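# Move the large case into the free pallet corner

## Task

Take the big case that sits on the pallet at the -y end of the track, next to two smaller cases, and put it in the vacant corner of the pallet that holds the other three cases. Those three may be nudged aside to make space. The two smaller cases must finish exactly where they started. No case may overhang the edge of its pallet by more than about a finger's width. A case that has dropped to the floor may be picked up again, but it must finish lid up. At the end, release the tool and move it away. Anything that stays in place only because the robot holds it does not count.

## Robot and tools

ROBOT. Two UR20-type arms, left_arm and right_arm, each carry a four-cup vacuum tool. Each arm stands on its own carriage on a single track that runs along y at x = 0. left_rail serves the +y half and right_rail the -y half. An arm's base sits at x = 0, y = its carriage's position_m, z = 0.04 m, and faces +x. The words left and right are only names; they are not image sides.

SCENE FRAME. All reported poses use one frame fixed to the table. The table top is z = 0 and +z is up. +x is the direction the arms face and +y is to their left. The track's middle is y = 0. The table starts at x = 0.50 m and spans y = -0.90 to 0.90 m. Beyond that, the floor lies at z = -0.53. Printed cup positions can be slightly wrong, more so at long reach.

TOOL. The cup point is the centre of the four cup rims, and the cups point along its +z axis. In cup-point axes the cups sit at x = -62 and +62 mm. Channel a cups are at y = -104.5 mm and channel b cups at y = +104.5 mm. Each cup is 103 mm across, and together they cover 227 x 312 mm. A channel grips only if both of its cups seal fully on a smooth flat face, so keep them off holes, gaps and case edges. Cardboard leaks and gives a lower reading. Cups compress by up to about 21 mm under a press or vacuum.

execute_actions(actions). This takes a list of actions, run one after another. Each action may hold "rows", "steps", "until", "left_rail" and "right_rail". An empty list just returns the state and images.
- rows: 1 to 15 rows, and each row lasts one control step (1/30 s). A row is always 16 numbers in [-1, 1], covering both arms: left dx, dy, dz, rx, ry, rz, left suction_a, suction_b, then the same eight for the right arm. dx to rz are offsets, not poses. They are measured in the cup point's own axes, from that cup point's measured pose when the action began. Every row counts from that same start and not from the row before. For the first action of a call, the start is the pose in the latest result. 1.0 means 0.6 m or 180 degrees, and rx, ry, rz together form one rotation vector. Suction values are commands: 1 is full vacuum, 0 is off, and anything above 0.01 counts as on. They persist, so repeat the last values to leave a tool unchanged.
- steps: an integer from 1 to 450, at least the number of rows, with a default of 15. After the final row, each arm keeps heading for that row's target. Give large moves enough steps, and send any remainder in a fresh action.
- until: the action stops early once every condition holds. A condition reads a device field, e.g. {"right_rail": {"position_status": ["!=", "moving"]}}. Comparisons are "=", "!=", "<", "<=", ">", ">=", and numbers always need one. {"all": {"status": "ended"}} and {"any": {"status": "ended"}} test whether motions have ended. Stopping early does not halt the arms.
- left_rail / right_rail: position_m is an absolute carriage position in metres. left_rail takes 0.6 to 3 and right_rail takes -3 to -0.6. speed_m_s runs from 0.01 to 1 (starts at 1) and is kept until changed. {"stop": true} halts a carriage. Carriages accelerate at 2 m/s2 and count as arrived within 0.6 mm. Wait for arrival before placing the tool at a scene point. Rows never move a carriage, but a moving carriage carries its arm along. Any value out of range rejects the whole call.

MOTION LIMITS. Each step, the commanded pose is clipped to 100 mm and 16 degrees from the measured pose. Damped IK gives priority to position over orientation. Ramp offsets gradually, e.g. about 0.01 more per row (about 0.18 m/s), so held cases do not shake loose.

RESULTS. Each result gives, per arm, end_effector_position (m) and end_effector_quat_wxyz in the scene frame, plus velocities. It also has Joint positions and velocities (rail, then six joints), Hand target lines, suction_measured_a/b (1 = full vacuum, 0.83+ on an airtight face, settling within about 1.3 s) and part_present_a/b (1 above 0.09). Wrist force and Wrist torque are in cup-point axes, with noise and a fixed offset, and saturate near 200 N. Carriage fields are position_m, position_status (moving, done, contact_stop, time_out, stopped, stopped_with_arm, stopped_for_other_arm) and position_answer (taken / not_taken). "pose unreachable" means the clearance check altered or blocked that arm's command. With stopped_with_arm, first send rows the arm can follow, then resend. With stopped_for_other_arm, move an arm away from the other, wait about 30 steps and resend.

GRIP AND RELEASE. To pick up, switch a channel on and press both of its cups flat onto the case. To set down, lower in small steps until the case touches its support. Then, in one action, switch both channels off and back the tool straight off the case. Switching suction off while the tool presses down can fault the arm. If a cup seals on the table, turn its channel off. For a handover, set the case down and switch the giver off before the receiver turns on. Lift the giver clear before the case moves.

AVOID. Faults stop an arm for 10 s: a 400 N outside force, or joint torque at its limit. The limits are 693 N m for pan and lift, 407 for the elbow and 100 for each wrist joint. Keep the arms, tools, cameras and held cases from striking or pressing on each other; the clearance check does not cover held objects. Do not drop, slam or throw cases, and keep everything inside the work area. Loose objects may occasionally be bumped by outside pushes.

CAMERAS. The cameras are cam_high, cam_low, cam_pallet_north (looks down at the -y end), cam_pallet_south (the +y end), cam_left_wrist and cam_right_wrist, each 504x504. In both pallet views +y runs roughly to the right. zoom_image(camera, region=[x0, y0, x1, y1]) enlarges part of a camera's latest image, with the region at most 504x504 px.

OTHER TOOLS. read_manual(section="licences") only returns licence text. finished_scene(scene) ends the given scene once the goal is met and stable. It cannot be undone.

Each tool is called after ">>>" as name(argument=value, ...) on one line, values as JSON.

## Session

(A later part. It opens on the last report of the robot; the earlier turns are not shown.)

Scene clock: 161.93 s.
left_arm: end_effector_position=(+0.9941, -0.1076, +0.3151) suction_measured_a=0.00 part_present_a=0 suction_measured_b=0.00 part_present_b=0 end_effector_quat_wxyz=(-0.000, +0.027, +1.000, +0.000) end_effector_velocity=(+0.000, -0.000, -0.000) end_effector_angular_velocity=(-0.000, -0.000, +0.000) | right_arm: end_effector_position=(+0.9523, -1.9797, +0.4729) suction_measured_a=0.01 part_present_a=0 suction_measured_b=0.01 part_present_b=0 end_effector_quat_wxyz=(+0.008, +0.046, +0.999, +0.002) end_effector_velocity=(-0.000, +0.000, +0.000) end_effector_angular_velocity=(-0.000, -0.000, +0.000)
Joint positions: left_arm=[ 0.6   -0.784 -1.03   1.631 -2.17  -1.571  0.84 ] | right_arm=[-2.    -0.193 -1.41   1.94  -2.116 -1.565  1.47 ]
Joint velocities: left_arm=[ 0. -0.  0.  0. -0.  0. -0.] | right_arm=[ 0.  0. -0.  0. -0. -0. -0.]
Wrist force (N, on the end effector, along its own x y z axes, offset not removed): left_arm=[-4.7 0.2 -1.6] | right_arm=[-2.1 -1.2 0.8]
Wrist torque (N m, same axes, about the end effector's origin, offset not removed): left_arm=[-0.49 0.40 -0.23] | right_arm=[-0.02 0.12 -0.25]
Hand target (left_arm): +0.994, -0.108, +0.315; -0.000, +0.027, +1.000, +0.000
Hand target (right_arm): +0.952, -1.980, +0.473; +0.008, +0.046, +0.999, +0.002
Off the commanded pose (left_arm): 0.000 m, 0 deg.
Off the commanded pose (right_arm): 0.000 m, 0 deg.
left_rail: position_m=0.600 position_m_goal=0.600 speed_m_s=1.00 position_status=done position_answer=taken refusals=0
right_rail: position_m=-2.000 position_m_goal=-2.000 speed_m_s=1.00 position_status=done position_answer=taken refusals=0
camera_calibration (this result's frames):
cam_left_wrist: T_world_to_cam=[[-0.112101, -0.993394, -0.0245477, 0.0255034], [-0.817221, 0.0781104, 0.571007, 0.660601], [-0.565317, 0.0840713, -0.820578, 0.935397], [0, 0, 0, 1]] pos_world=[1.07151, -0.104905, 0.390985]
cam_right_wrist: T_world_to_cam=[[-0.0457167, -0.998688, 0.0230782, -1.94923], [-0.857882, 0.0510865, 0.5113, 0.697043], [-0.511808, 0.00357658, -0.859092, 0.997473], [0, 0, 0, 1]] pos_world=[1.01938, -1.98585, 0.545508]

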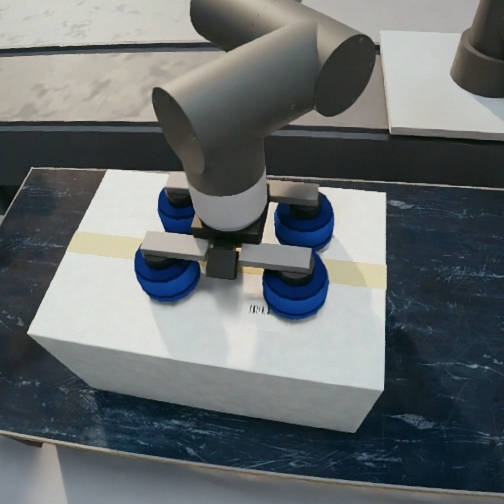

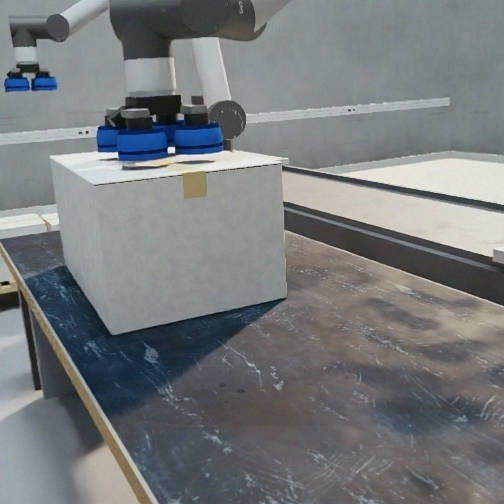

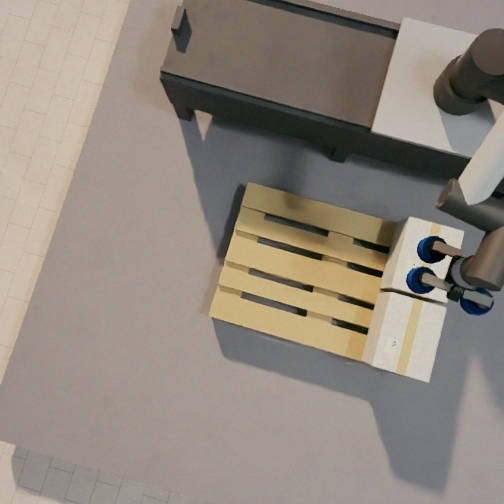

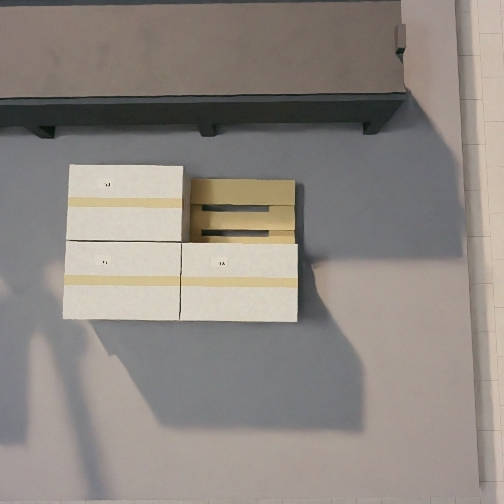

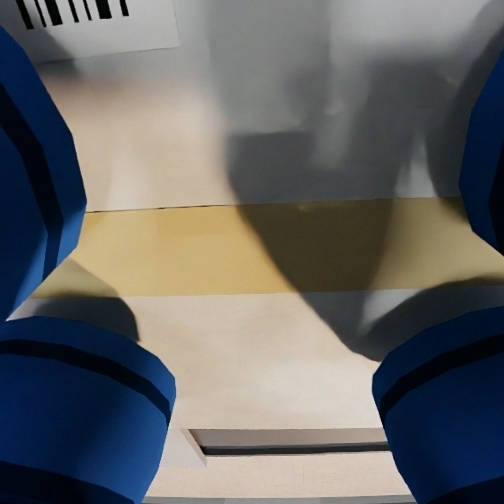

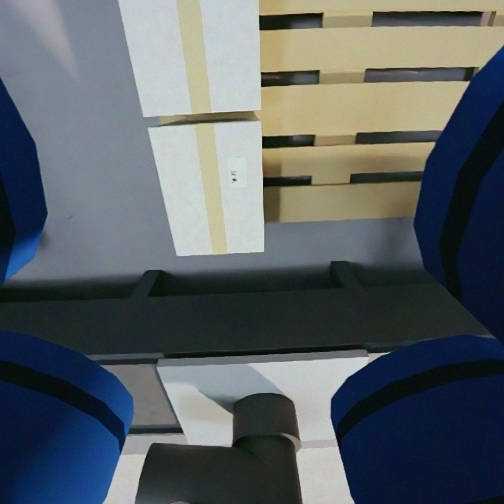

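>>> execute_actions(actions=[{"rows":[[-0.025,-0.03,0,0,0,0,0,0,0,0,0,0,0,0,0,0]],"steps":20},{"rows":[[0,0,0.02,0,0,0,1,1,0,0,0,0,0,0,0,0]],"steps":45}])

Scene clock: 169.20 s.
left_arm: end_effector_position=(+1.0080, -0.1262, +0.3030) suction_measured_a=0.00 part_present_a=0 suction_measured_b=0.00 part_present_b=0 end_effector_quat_wxyz=(-0.000, +0.027, +1.000, +0.000) end_effector_velocity=(-0.000, +0.000, -0.000) end_effector_angular_velocity=(-0.000, -0.000, +0.000) | right_arm: end_effector_position=(+0.9523, -1.9797, +0.4729) suction_measured_a=0.01 part_present_a=0 suction_measured_b=0.01 part_present_b=0 end_effector_quat_wxyz=(+0.008, +0.046, +0.999, +0.002) end_effector_velocity=(-0.000, +0.000, +0.000) end_effector_angular_velocity=(-0.000, -0.000, +0.000)
Joint positions: left_arm=[ 0.6   -0.787 -1.001  1.599 -2.168 -1.571  0.837] | right_arm=[-2.    -0.193 -1.41   1.94  -2.116 -1.565  1.47 ]
Joint velocities: left_arm=[ 0. -0.  0.  0. -0.  0. -0.] | right_arm=[ 0.  0. -0.  0. -0.  0. -0.]
Wrist force (N, on the end effector, along its own x y z axes, offset not removed): left_arm=[-4.1 -6.0 3.1] | right_arm=[-1.5 0.3 0.4]
Wrist torque (N m, same axes, about the end effector's origin, offset not removed): left_arm=[-1.59 0.31 -0.04] | right_arm=[0.21 0.02 -0.27]
Hand target (left_arm): +1.008, -0.126, +0.303; -0.000, +0.027, +1.000, +0.000
Hand target (right_arm): +0.952, -1.980, +0.473; +0.008, +0.046, +0.999, +0.002
Off the commanded pose (left_arm): 0.000 m, 0 deg.
Off the commanded pose (right_arm): 0.000 m, 0 deg.
left_rail: position_m=0.600 position_m_goal=0.600 speed_m_s=1.00 position_status=done position_answer=taken refusals=0
right_rail: position_m=-2.000 position_m_goal=-2.000 speed_m_s=1.00 position_status=done position_answer=taken refusals=0
camera_calibration (this result's frames):
cam_left_wrist: T_world_to_cam=[[-0.112096, -0.993394, -0.0245523, 0.00826346], [-0.817221, 0.0781037, 0.571007, 0.680281], [-0.565317, 0.0840723, -0.820578, 0.934932], [0, 0, 0, 1]] pos_world=[1.0854, -0.123526, 0.378942]
cam_right_wrist: T_world_to_cam=[[-0.0457167, -0.998688, 0.0230779, -1.94923], [-0.857882, 0.0510863, 0.5113, 0.697042], [-0.511808, 0.0035768, -0.859092, 0.997473], [0, 0, 0, 1]] pos_world=[1.01938, -1.98585, 0.545508]

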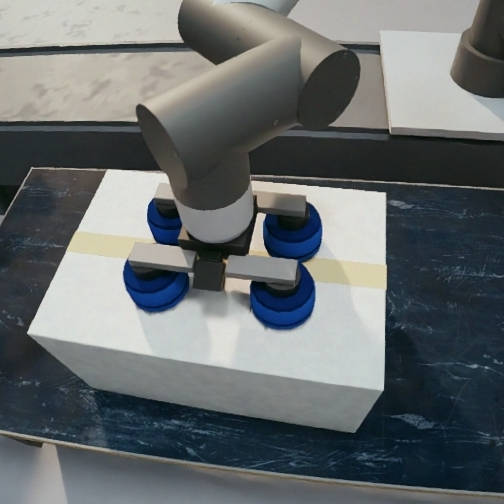

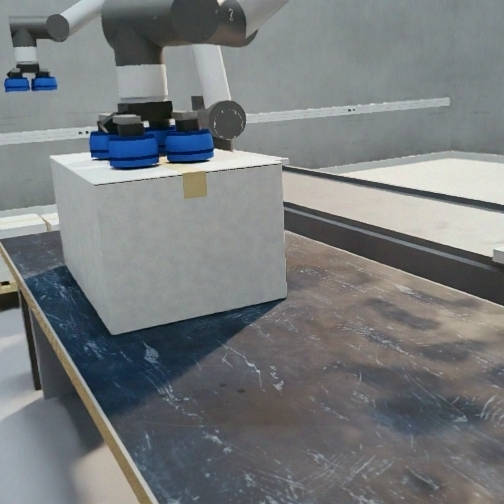

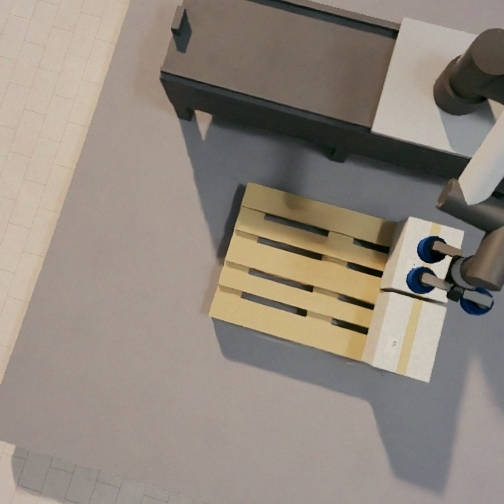

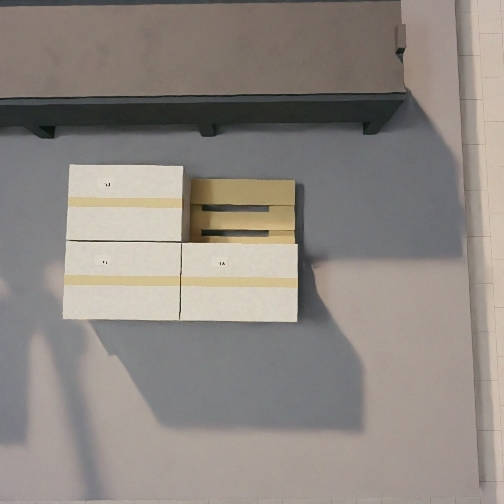

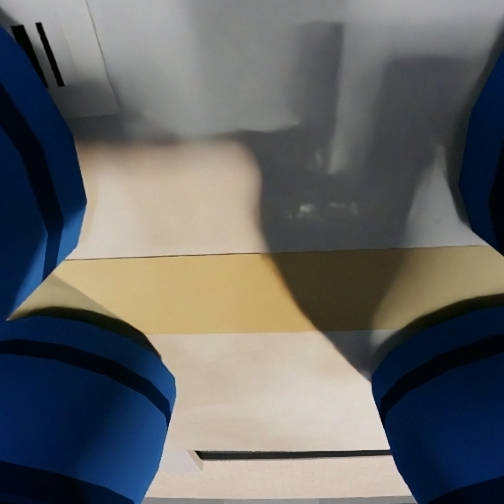

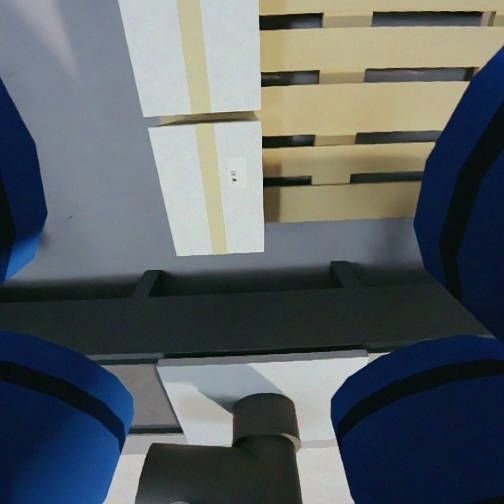

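>>> execute_actions(actions=[{"rows":[[0,0.02,0,0,0,0,1,1,0,0,0,0,0,0,0,0]],"steps":15},{"rows":[[0,0,0.018,0,0,0,1,1,0,0,0,0,0,0,0,0]],"steps":45}])

Scene clock: 174.93 s.
left_arm: end_effector_position=(+1.0086, -0.1145, +0.2922) suction_measured_a=0.91 part_present_a=1 suction_measured_b=0.91 part_present_b=1 end_effector_quat_wxyz=(-0.000, +0.027, +1.000, +0.000) end_effector_velocity=(-0.000, -0.000, -0.000) end_effector_angular_velocity=(+0.000, +0.000, -0.000) | right_arm: end_effector_position=(+0.9523, -1.9797, +0.4729) suction_measured_a=0.01 part_present_a=0 suction_measured_b=0.01 part_present_b=0 end_effector_quat_wxyz=(+0.008, +0.046, +0.999, +0.002) end_effector_velocity=(+0.000, -0.000, -0.000) end_effector_angular_velocity=(+0.000, +0.000, +0.000)
Joint positions: left_arm=[ 0.6   -0.78  -1.     1.615 -2.185 -1.571  0.844] | right_arm=[-2.    -0.193 -1.41   1.94  -2.116 -1.565  1.47 ]
Joint velocities: left_arm=[ 0. -0.  0. -0.  0. -0. -0.] | right_arm=[ 0. -0.  0. -0.  0. -0. -0.]
Wrist force (N, on the end effector, along its own x y z axes, offset not removed): left_arm=[2.0 -2.5 51.2] | right_arm=[-2.9 -1.6 -0.5]
Wrist torque (N m, same axes, about the end effector's origin, offset not removed): left_arm=[3.96 -0.83 -0.17] | right_arm=[-0.05 0.17 -0.27]
Hand target (left_arm): +1.009, -0.115, +0.292; -0.000, +0.027, +1.000, +0.000
Hand target (right_arm): +0.952, -1.980, +0.473; +0.008, +0.046, +0.999, +0.002
Off the commanded pose (left_arm): 0.000 m, 0 deg.
Off the commanded pose (right_arm): 0.000 m, 0 deg.
left_rail: position_m=0.600 position_m_goal=0.600 speed_m_s=1.00 position_status=done position_answer=taken refusals=0
right_rail: position_m=-2.000 position_m_goal=-2.000 speed_m_s=1.00 position_status=done position_answer=taken refusals=0
camera_calibration (this result's frames):
cam_left_wrist: T_world_to_cam=[[-0.112094, -0.993394, -0.0245636, 0.0196467], [-0.817186, 0.0780902, 0.571059, 0.686005], [-0.565369, 0.0840853, -0.820541, 0.92543], [0, 0, 0, 1]] pos_world=[1.08601, -0.111868, 0.368086]
cam_right_wrist: T_world_to_cam=[[-0.0457166, -0.998688, 0.0230782, -1.94923], [-0.857882, 0.0510864, 0.5113, 0.697042], [-0.511808, 0.0035765, -0.859092, 0.997473], [0, 0, 0, 1]] pos_world=[1.01938, -1.98585, 0.545508]

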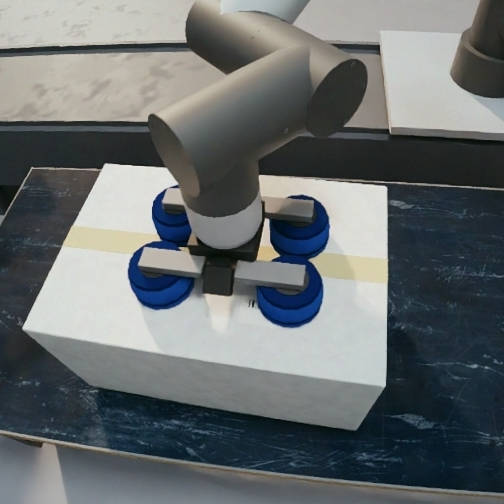

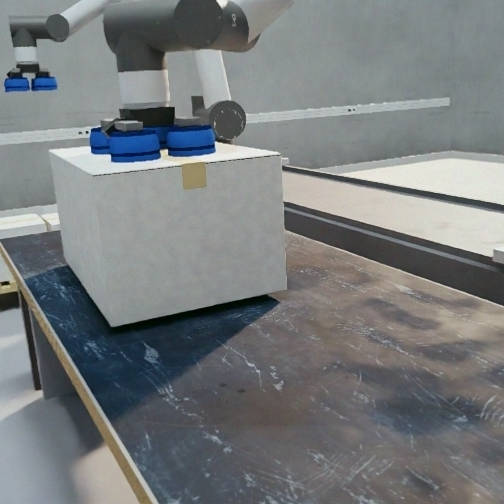

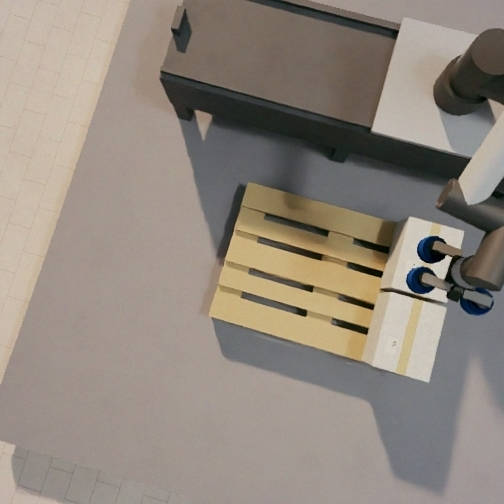

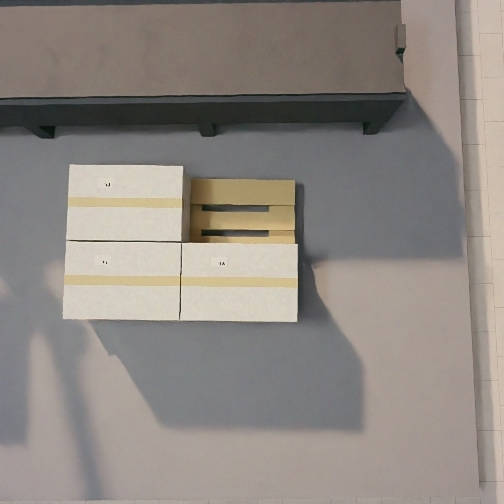

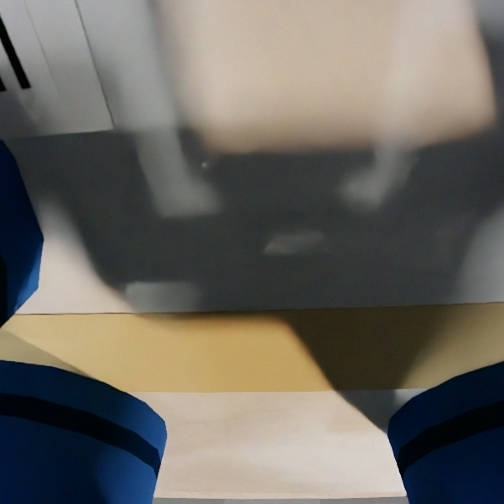

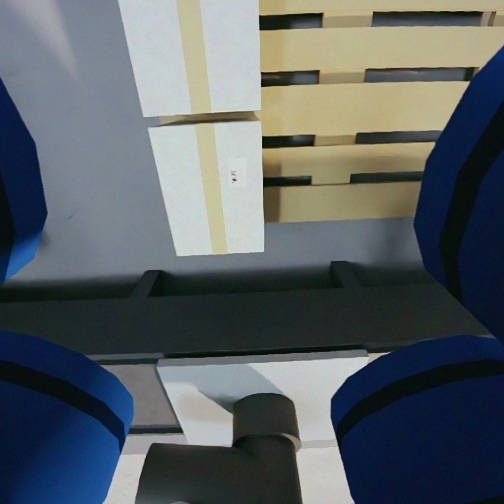

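>>> execute_actions(actions=[{"rows":[[0,0,-0.02,0,0,0,1,1,0,0,0,0,0,0,0,0],[0,0,-0.05,0,0,0,1,1,0,0,0,0,0,0,0,0],[0,0,-0.1,0,0,0,1,1,0,0,0,0,0,0,0,0],[0,0,-0.16,0,0,0,1,1,0,0,0,0,0,0,0,0],[0,0,-0.25,0,0,-0.017,1,1,0,0,0,0,0,0,0,0]],"steps":40},{"rows":[[0.03,0.04,0,0,0,0,1,1,0,0,0,0,0,0,0,0],[0.06,0.09,0,0,0,0,1,1,0,0,0,0,0,0,0,0],[0.1,0.15,0,0,0,0,1,1,0,0,0,0,0,0,0,0],[0.15,0.23,0,0,0,0,1,1,0,0,0,0,0,0,0,0],[0.38,0.6,0,0,0,0,1,1,0,0,0,0,0,0,0,0]],"steps":50,"left_rail":{"position_m":2.7,"speed_m_s":0.5}},{"rows":[[0,0.59,0,0,0,0,1,1,0,0,0,0,0,0,0,0]],"steps":60},{"steps":200,"until":{"all":{"status":"ended"}}},{"steps":15}])

Scene clock: 201.93 s.
left_arm: end_effector_position=(+0.7812, +2.6992, +0.4429) suction_measured_a=0.91 part_present_a=1 suction_measured_b=0.91 part_present_b=1 end_effector_quat_wxyz=(-0.001, -0.000, +1.000, +0.000) end_effector_velocity=(+0.000, -0.000, -0.000) end_effector_angular_velocity=(+0.000, -0.000, -0.000) | right_arm: end_effector_position=(+0.9523, -1.9797, +0.4729) suction_measured_a=0.01 part_present_a=0 suction_measured_b=0.01 part_present_b=0 end_effector_quat_wxyz=(+0.008, +0.046, +0.999, +0.002) end_effector_velocity=(+0.000, +0.000, -0.000) end_effector_angular_velocity=(+0.000, +0.000, +0.000)
Joint positions: left_arm=[ 2.7   -0.261 -1.581  2.173 -2.162 -1.571  1.309] | right_arm=[-2.    -0.193 -1.41   1.94  -2.116 -1.565  1.47 ]
Joint velocities: left_arm=[ 0. -0.  0. -0.  0.  0. -0.] | right_arm=[ 0.  0.  0. -0.  0.  0. -0.]
Wrist force (N, on the end effector, along its own x y z axes, offset not removed): left_arm=[0.4 -1.3 51.8] | right_arm=[-2.8 -1.7 2.2]
Wrist torque (N m, same axes, about the end effector's origin, offset not removed): left_arm=[3.79 -1.09 0.05] | right_arm=[-0.07 0.19 -0.26]
Hand target (left_arm): +0.781, +2.699, +0.443; -0.001, -0.000, +1.000, +0.000
Hand target (right_arm): +0.952, -1.980, +0.473; +0.008, +0.046, +0.999, +0.002
Off the commanded pose (left_arm): 0.000 m, 0 deg.
Off the commanded pose (right_arm): 0.000 m, 0 deg.
left_rail: position_m=2.700 position_m_goal=2.700 speed_m_s=0.50 position_status=done position_answer=taken refusals=0
right_rail: position_m=-2.000 position_m_goal=-2.000 speed_m_s=1.00 position_status=done position_answer=taken refusals=0
camera_calibration (this result's frames):
cam_left_wrist: T_world_to_cam=[[-0.0589278, -0.997973, -0.0240358, 2.76363], [-0.820068, 0.0346654, 0.571215, 0.313789], [-0.569224, 0.0533715, -0.820448, 0.769776], [0, 0, 0, 1]] pos_world=[0.858358, 2.70607, 0.518747]
cam_right_wrist: T_world_to_cam=[[-0.0457165, -0.998688, 0.0230779, -1.94923], [-0.857883, 0.0510862, 0.5113, 0.697042], [-0.511808, 0.00357675, -0.859092, 0.997473], [0, 0, 0, 1]] pos_world=[1.01938, -1.98585, 0.545508]

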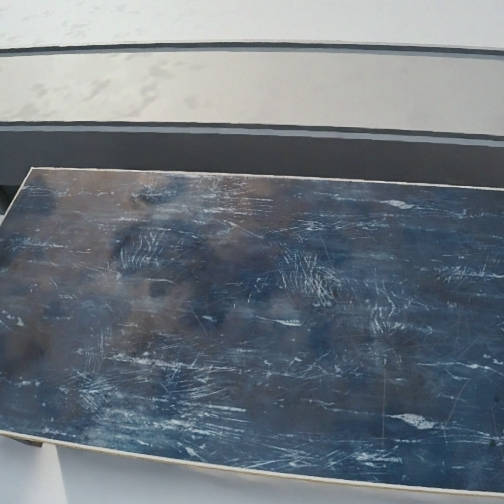

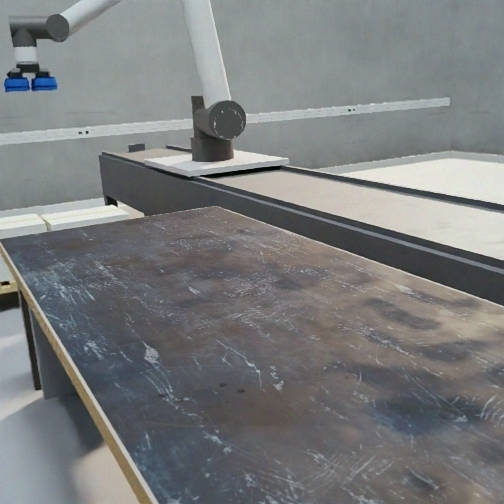

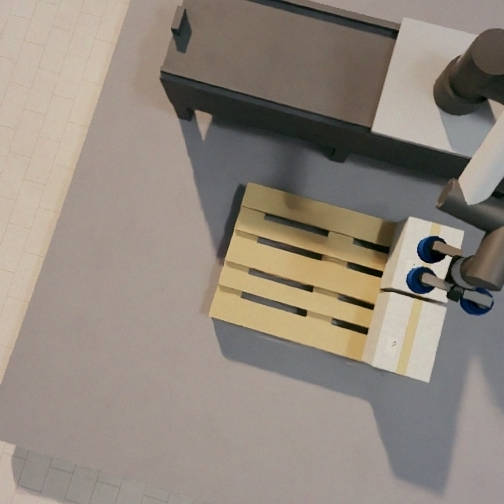

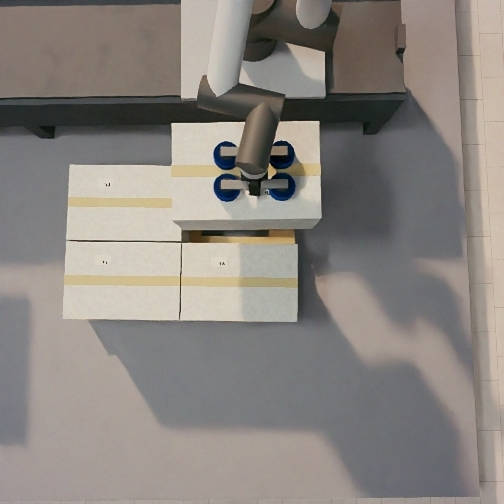

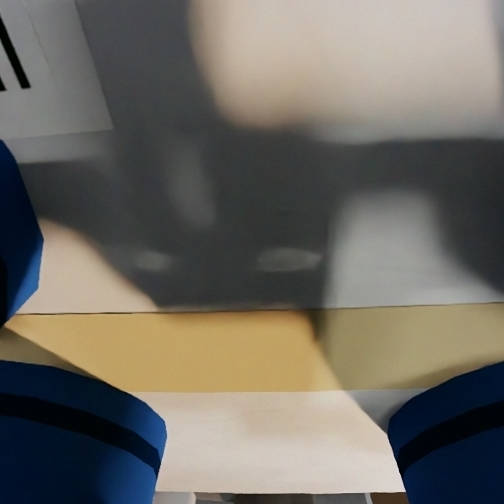

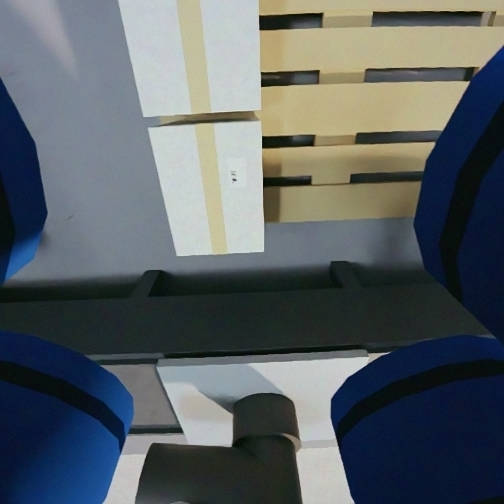

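>>> execute_actions(actions=[{"rows":[[0,0.02,0.03,0,0,0,1,1,0,0,0,0,0,0,0,0],[0,0.04,0.08,0,0,0,1,1,0,0,0,0,0,0,0,0],[0,0.06,0.15,0,0,0,1,1,0,0,0,0,0,0,0,0],[0,0.06,0.32,0,0,0,1,1,0,0,0,0,0,0,0,0]],"steps":45}])

>>> zoom_image(camera="cam_pallet_south", region=[140,100,360,320])

Scene clock: 213.27 s.
left_arm: end_effector_position=(+0.7809, +2.7353, +0.2510) suction_measured_a=0.91 part_present_a=1 suction_measured_b=0.91 part_present_b=1 end_effector_quat_wxyz=(-0.001, -0.000, +1.000, +0.000) end_effector_velocity=(-0.000, +0.000, -0.000) end_effector_angular_velocity=(+0.000, +0.000, +0.000) | right_arm: end_effector_position=(+0.9523, -1.9797, +0.4729) suction_measured_a=0.01 part_present_a=0 suction_measured_b=0.01 part_present_b=0 end_effector_quat_wxyz=(+0.008, +0.046, +0.999, +0.002) end_effector_velocity=(-0.000, +0.000, +0.000) end_effector_angular_velocity=(-0.000, -0.000, +0.000)
Joint positions: left_arm=[ 2.7   -0.215 -1.384  2.313 -2.499 -1.571  1.356] | right_arm=[-2.    -0.193 -1.41   1.94  -2.116 -1.565  1.47 ]
Joint velocities: left_arm=[ 0.  0.  0.  0. -0. -0.  0.] | right_arm=[ 0.  0. -0.  0. -0. -0.  0.]
Wrist force (N, on the end effector, along its own x y z axes, offset not removed): left_arm=[-5.1 -3.1 54.3] | right_arm=[-1.4 -2.9 0.7]
Wrist torque (N m, same axes, about the end effector's origin, offset not removed): left_arm=[3.59 0.20 -0.13] | right_arm=[-0.34 -0.03 -0.29]
Hand target (left_arm): +0.781, +2.735, +0.251; -0.001, -0.000, +1.000, +0.000
Hand target (right_arm): +0.952, -1.980, +0.473; +0.008, +0.046, +0.999, +0.002
Off the commanded pose (left_arm): 0.000 m, 0 deg.
Off the commanded pose (right_arm): 0.000 m, 0 deg.
left_rail: position_m=2.700 position_m_goal=2.700 speed_m_s=0.50 position_status=done position_answer=taken refusals=0
right_rail: position_m=-2.000 position_m_goal=-2.000 speed_m_s=1.00 position_status=done position_answer=taken refusals=0
camera_calibration (this result's frames):
cam_left_wrist: T_world_to_cam=[[-0.0589296, -0.997974, -0.023978, 2.795], [-0.820065, 0.0346998, 0.571217, 0.421794], [-0.569228, 0.0533251, -0.820449, 0.610337], [0, 0, 0, 1]] pos_world=[0.858028, 2.74215, 0.326833]
cam_right_wrist: T_world_to_cam=[[-0.0457166, -0.998688, 0.0230781, -1.94923], [-0.857882, 0.0510863, 0.5113, 0.697042], [-0.511808, 0.00357667, -0.859092, 0.997473], [0, 0, 0, 1]] pos_world=[1.01938, -1.98585, 0.545508]

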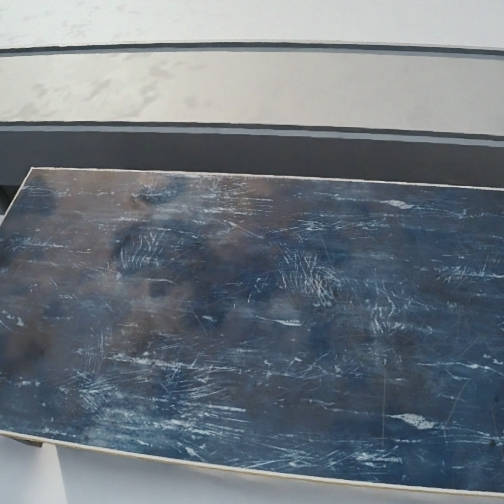

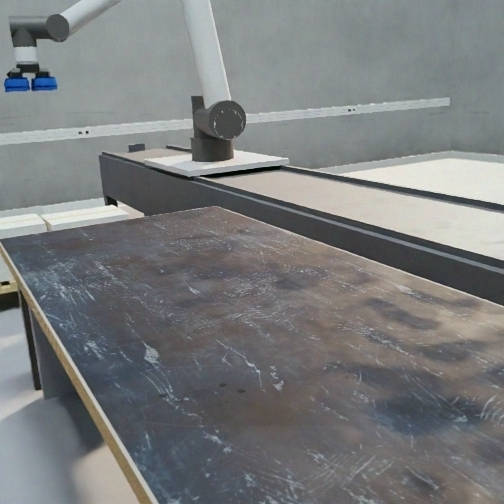

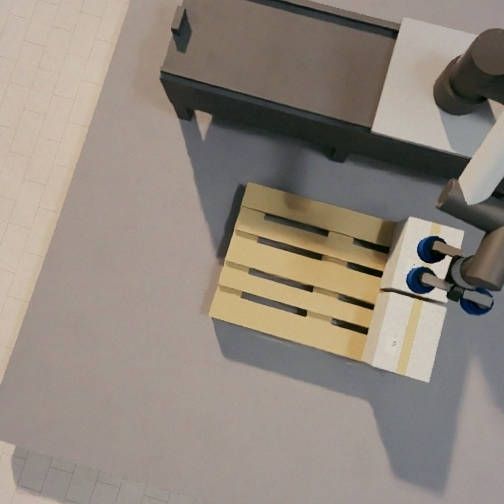

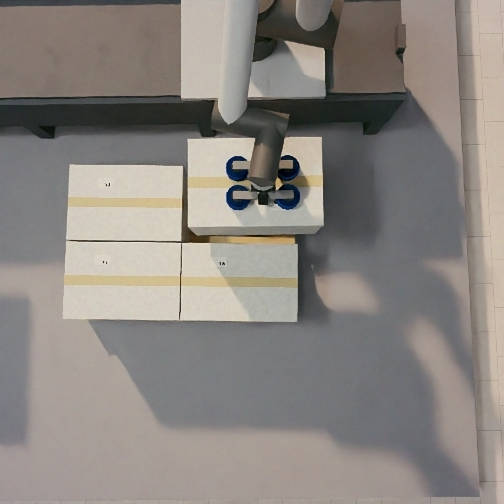

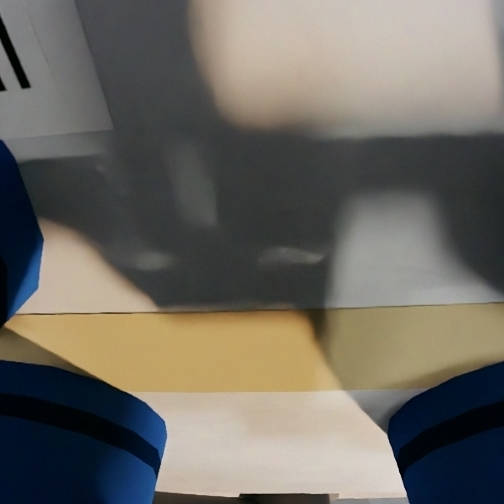

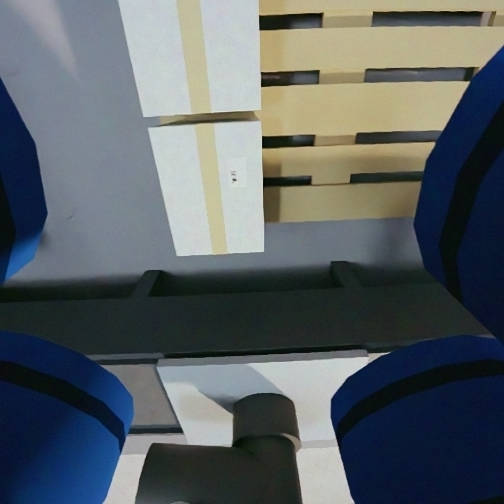

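Region (140, 100, 360, 320) of cam_pallet_south's 504x504 image, scaled by 2.291, with more detail than that image has.

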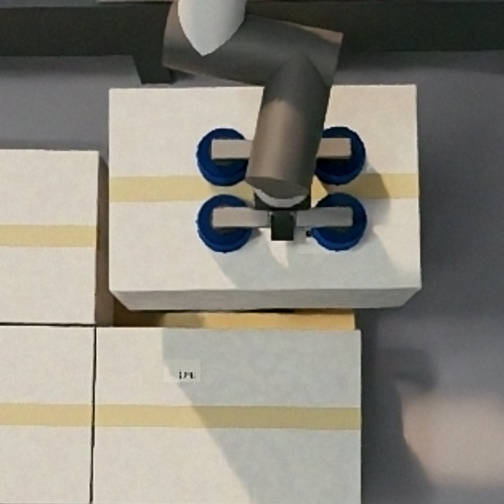

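>>> execute_actions(actions=[{"rows":[[-0.03,-0.075,0,0,0,0,1,1,0,0,0,0,0,0,0,0]],"steps":25},{"rows":[[0,0,0.03,0,0,0,1,1,0,0,0,0,0,0,0,0],[0,0,0.07,0,0,0,1,1,0,0,0,0,0,0,0,0],[0,0,0.12,0,0,0,1,1,0,0,0,0,0,0,0,0]],"steps":30}])

>>> zoom_image(camera="cam_pallet_south", region=[140,100,360,320])

Scene clock: 239.20 s.
left_arm: end_effector_position=(+0.7987, +2.6905, +0.1790) suction_measured_a=0.91 part_present_a=1 suction_measured_b=0.91 part_present_b=1 end_effector_quat_wxyz=(-0.001, -0.000, +1.000, +0.000) end_effector_velocity=(+0.000, +0.000, -0.001) end_effector_angular_velocity=(-0.000, +0.000, +0.000) | right_arm: end_effector_position=(+0.9523, -1.9797, +0.4729) suction_measured_a=0.01 part_present_a=0 suction_measured_b=0.01 part_present_b=0 end_effector_quat_wxyz=(+0.008, +0.046, +0.999, +0.002) end_effector_velocity=(-0.000, +0.000, +0.000) end_effector_angular_velocity=(-0.000, -0.000, +0.000)
Joint positions: left_arm=[ 2.7   -0.266 -1.273  2.325 -2.622 -1.571  1.304] | right_arm=[-2.    -0.193 -1.41   1.94  -2.116 -1.565  1.47 ]
Joint velocities: left_arm=[ 0.     0.     0.001  0.    -0.001 -0.     0.   ] | right_arm=[ 0.  0. -0. -0. -0. -0.  0.]
Wrist force (N, on the end effector, along its own x y z axes, offset not removed): left_arm=[-4.9 -1.3 51.1] | right_arm=[-0.8 -1.5 2.2]
Wrist torque (N m, same axes, about the end effector's origin, offset not removed): left_arm=[3.92 -0.06 -0.23] | right_arm=[-0.06 -0.11 -0.37]
Hand target (left_arm): +0.799, +2.690, +0.179; -0.001, -0.000, +1.000, +0.000
Hand target (right_arm): +0.952, -1.980, +0.473; +0.008, +0.046, +0.999, +0.002
Off the commanded pose (left_arm): 0.000 m, 0 deg.
Off the commanded pose (right_arm): 0.000 m, 0 deg.
left_rail: position_m=2.700 position_m_goal=2.700 speed_m_s=0.50 position_status=done position_answer=taken refusals=0
right_rail: position_m=-2.000 position_m_goal=-2.000 speed_m_s=1.00 position_status=done position_answer=taken refusals=0
camera_calibration (this result's frames):
cam_left_wrist: T_world_to_cam=[[-0.0589217, -0.997973, -0.024042, 2.74958], [-0.820076, 0.0346576, 0.571204, 0.479165], [-0.569213, 0.0533726, -0.820456, 0.563722], [0, 0, 0, 1]] pos_world=[0.87584, 2.69731, 0.254913]
cam_right_wrist: T_world_to_cam=[[-0.0457166, -0.998688, 0.023078, -1.94923], [-0.857883, 0.0510863, 0.5113, 0.697042], [-0.511808, 0.00357665, -0.859092, 0.997473], [0, 0, 0, 1]] pos_world=[1.01938, -1.98585, 0.545508]

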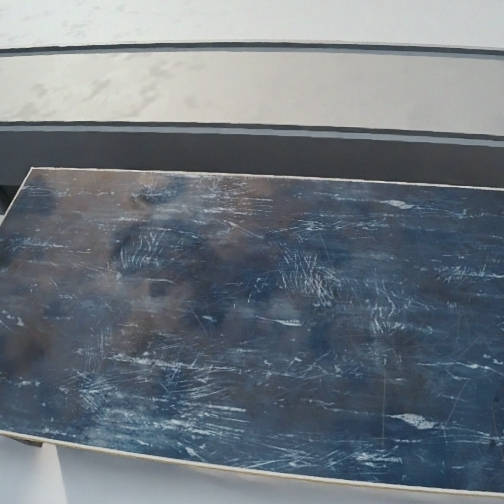

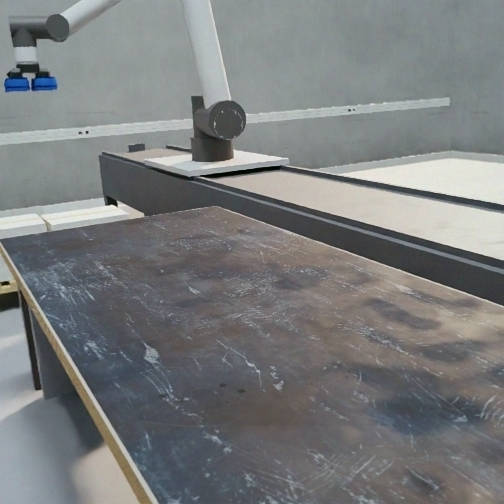

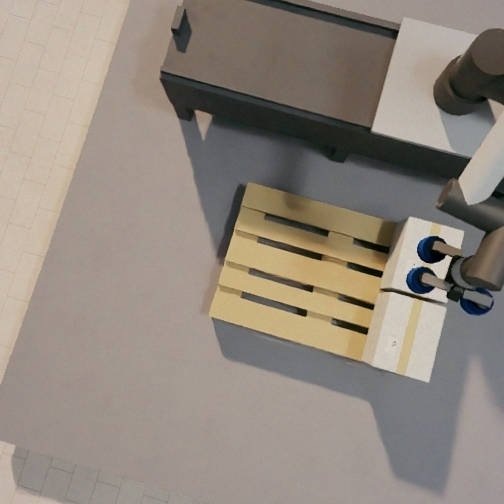

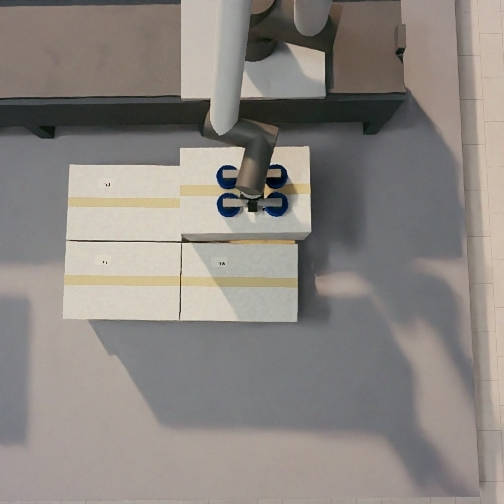

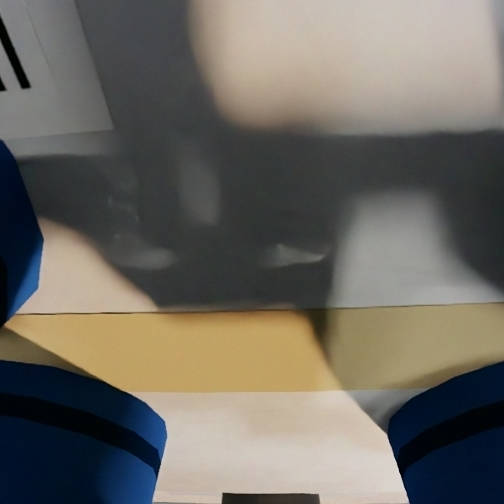

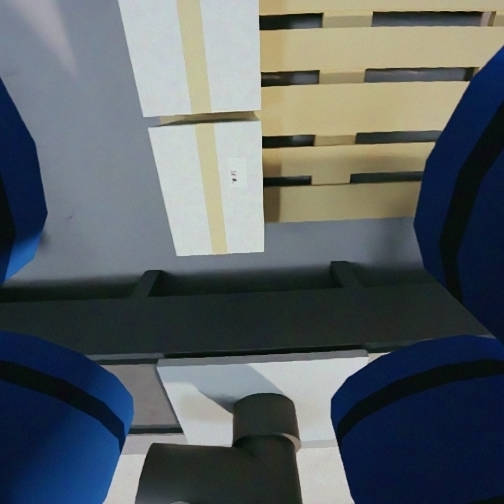

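Region (140, 100, 360, 320) of cam_pallet_south's 504x504 image, scaled by 2.291, with more detail than that image has.

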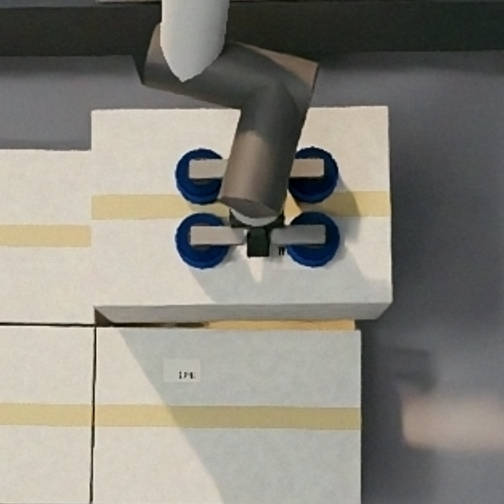

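>>> execute_actions(actions=[{"rows":[[-0.012,-0.02,0.03,0,0,0,1,1,0,0,0,0,0,0,0,0],[-0.012,-0.02,0.08,0,0,0,1,1,0,0,0,0,0,0,0,0],[-0.012,-0.02,0.15,0,0,0,1,1,0,0,0,0,0,0,0,0],[-0.012,-0.02,0.25,0,0,0,1,1,0,0,0,0,0,0,0,0]],"steps":45}])

>>> zoom_image(camera="cam_pallet_south", region=[140,100,360,320])

Scene clock: 255.60 s.
left_arm: end_effector_position=(+0.8057, +2.6786, +0.0291) suction_measured_a=0.91 part_present_a=1 suction_measured_b=0.91 part_present_b=1 end_effector_quat_wxyz=(-0.001, -0.000, +1.000, +0.000) end_effector_velocity=(+0.000, -0.000, -0.000) end_effector_angular_velocity=(+0.000, +0.000, -0.000) | right_arm: end_effector_position=(+0.9523, -1.9797, +0.4729) suction_measured_a=0.01 part_present_a=0 suction_measured_b=0.01 part_present_b=0 end_effector_quat_wxyz=(+0.008, +0.046, +0.999, +0.002) end_effector_velocity=(+0.000, -0.000, -0.000) end_effector_angular_velocity=(+0.000, +0.000, -0.000)
Joint positions: left_arm=[ 2.7   -0.279 -1.044  2.354 -2.879 -1.571  1.292] | right_arm=[-2.    -0.193 -1.41   1.94  -2.116 -1.565  1.47 ]
Joint velocities: left_arm=[ 0. -0.  0. -0. -0. -0. -0.] | right_arm=[ 0. -0.  0. -0.  0.  0.  0.]
Wrist force (N, on the end effector, along its own x y z axes, offset not removed): left_arm=[0.2 -3.8 53.1] | right_arm=[-3.3 -0.1 2.1]
Wrist torque (N m, same axes, about the end effector's origin, offset not removed): left_arm=[3.48 -0.58 0.03] | right_arm=[0.05 0.13 -0.36]
Hand target (left_arm): +0.806, +2.678, +0.029; -0.001, -0.000, +1.000, +0.000
Hand target (right_arm): +0.952, -1.980, +0.473; +0.008, +0.046, +0.999, +0.002
Off the commanded pose (left_arm): 0.000 m, 0 deg.
Off the commanded pose (right_arm): 0.000 m, 0 deg.
left_rail: position_m=2.700 position_m_goal=2.700 speed_m_s=0.50 position_status=done position_answer=taken refusals=0
right_rail: position_m=-2.000 position_m_goal=-2.000 speed_m_s=1.00 position_status=done position_answer=taken refusals=0
camera_calibration (this result's frames):
cam_left_wrist: T_world_to_cam=[[-0.0589185, -0.997973, -0.0240562, 2.73448], [-0.820081, 0.0346474, 0.571197, 0.570957], [-0.569206, 0.0533821, -0.82046, 0.44528], [0, 0, 0, 1]] pos_world=[0.882798, 2.68538, 0.104986]
cam_right_wrist: T_world_to_cam=[[-0.0457166, -0.998688, 0.0230781, -1.94923], [-0.857883, 0.0510863, 0.5113, 0.697042], [-0.511808, 0.00357656, -0.859092, 0.997473], [0, 0, 0, 1]] pos_world=[1.01938, -1.98585, 0.545508]

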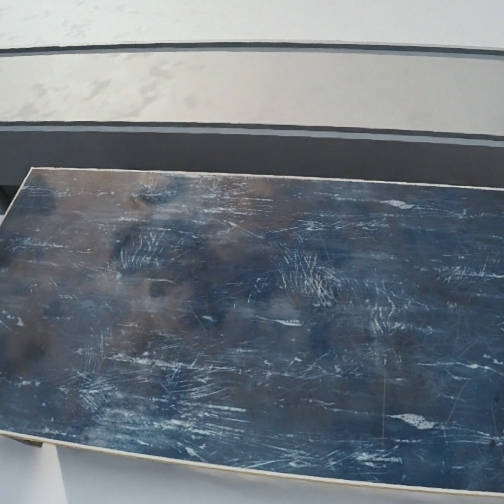

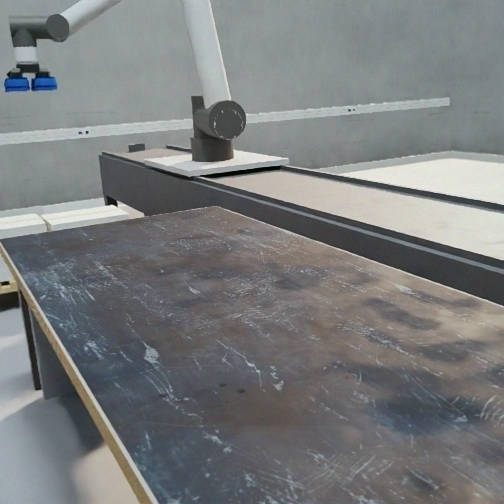

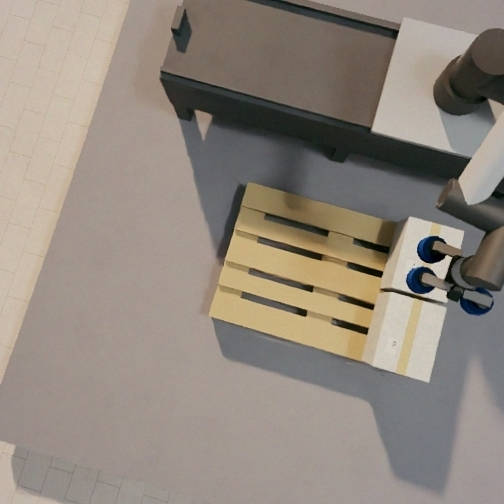

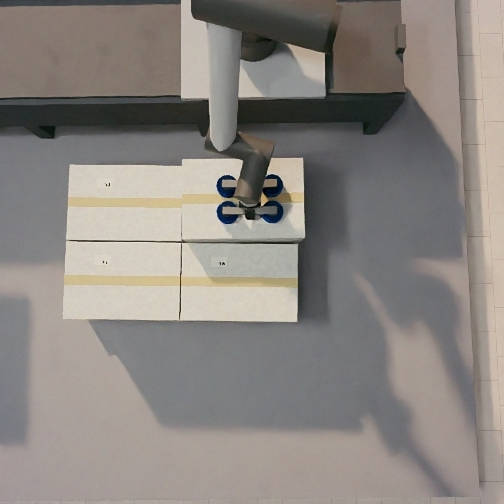

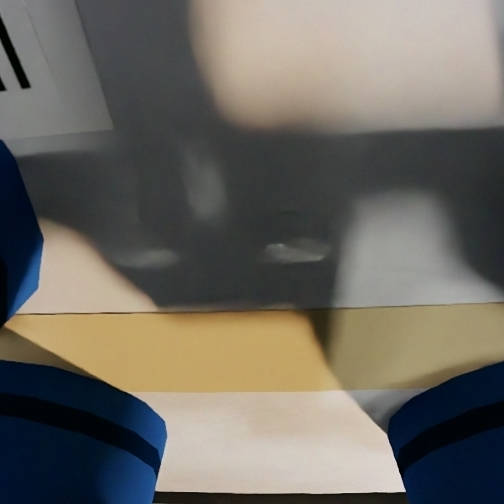

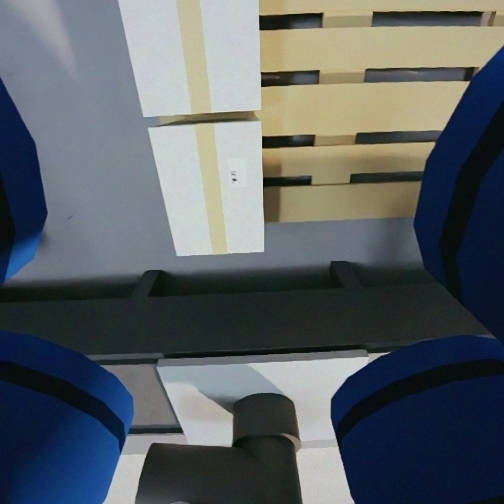

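Region (140, 100, 360, 320) of cam_pallet_south's 504x504 image, scaled by 2.291, with more detail than that image has.

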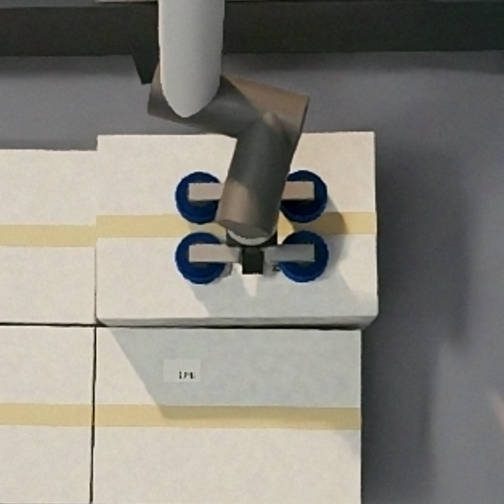

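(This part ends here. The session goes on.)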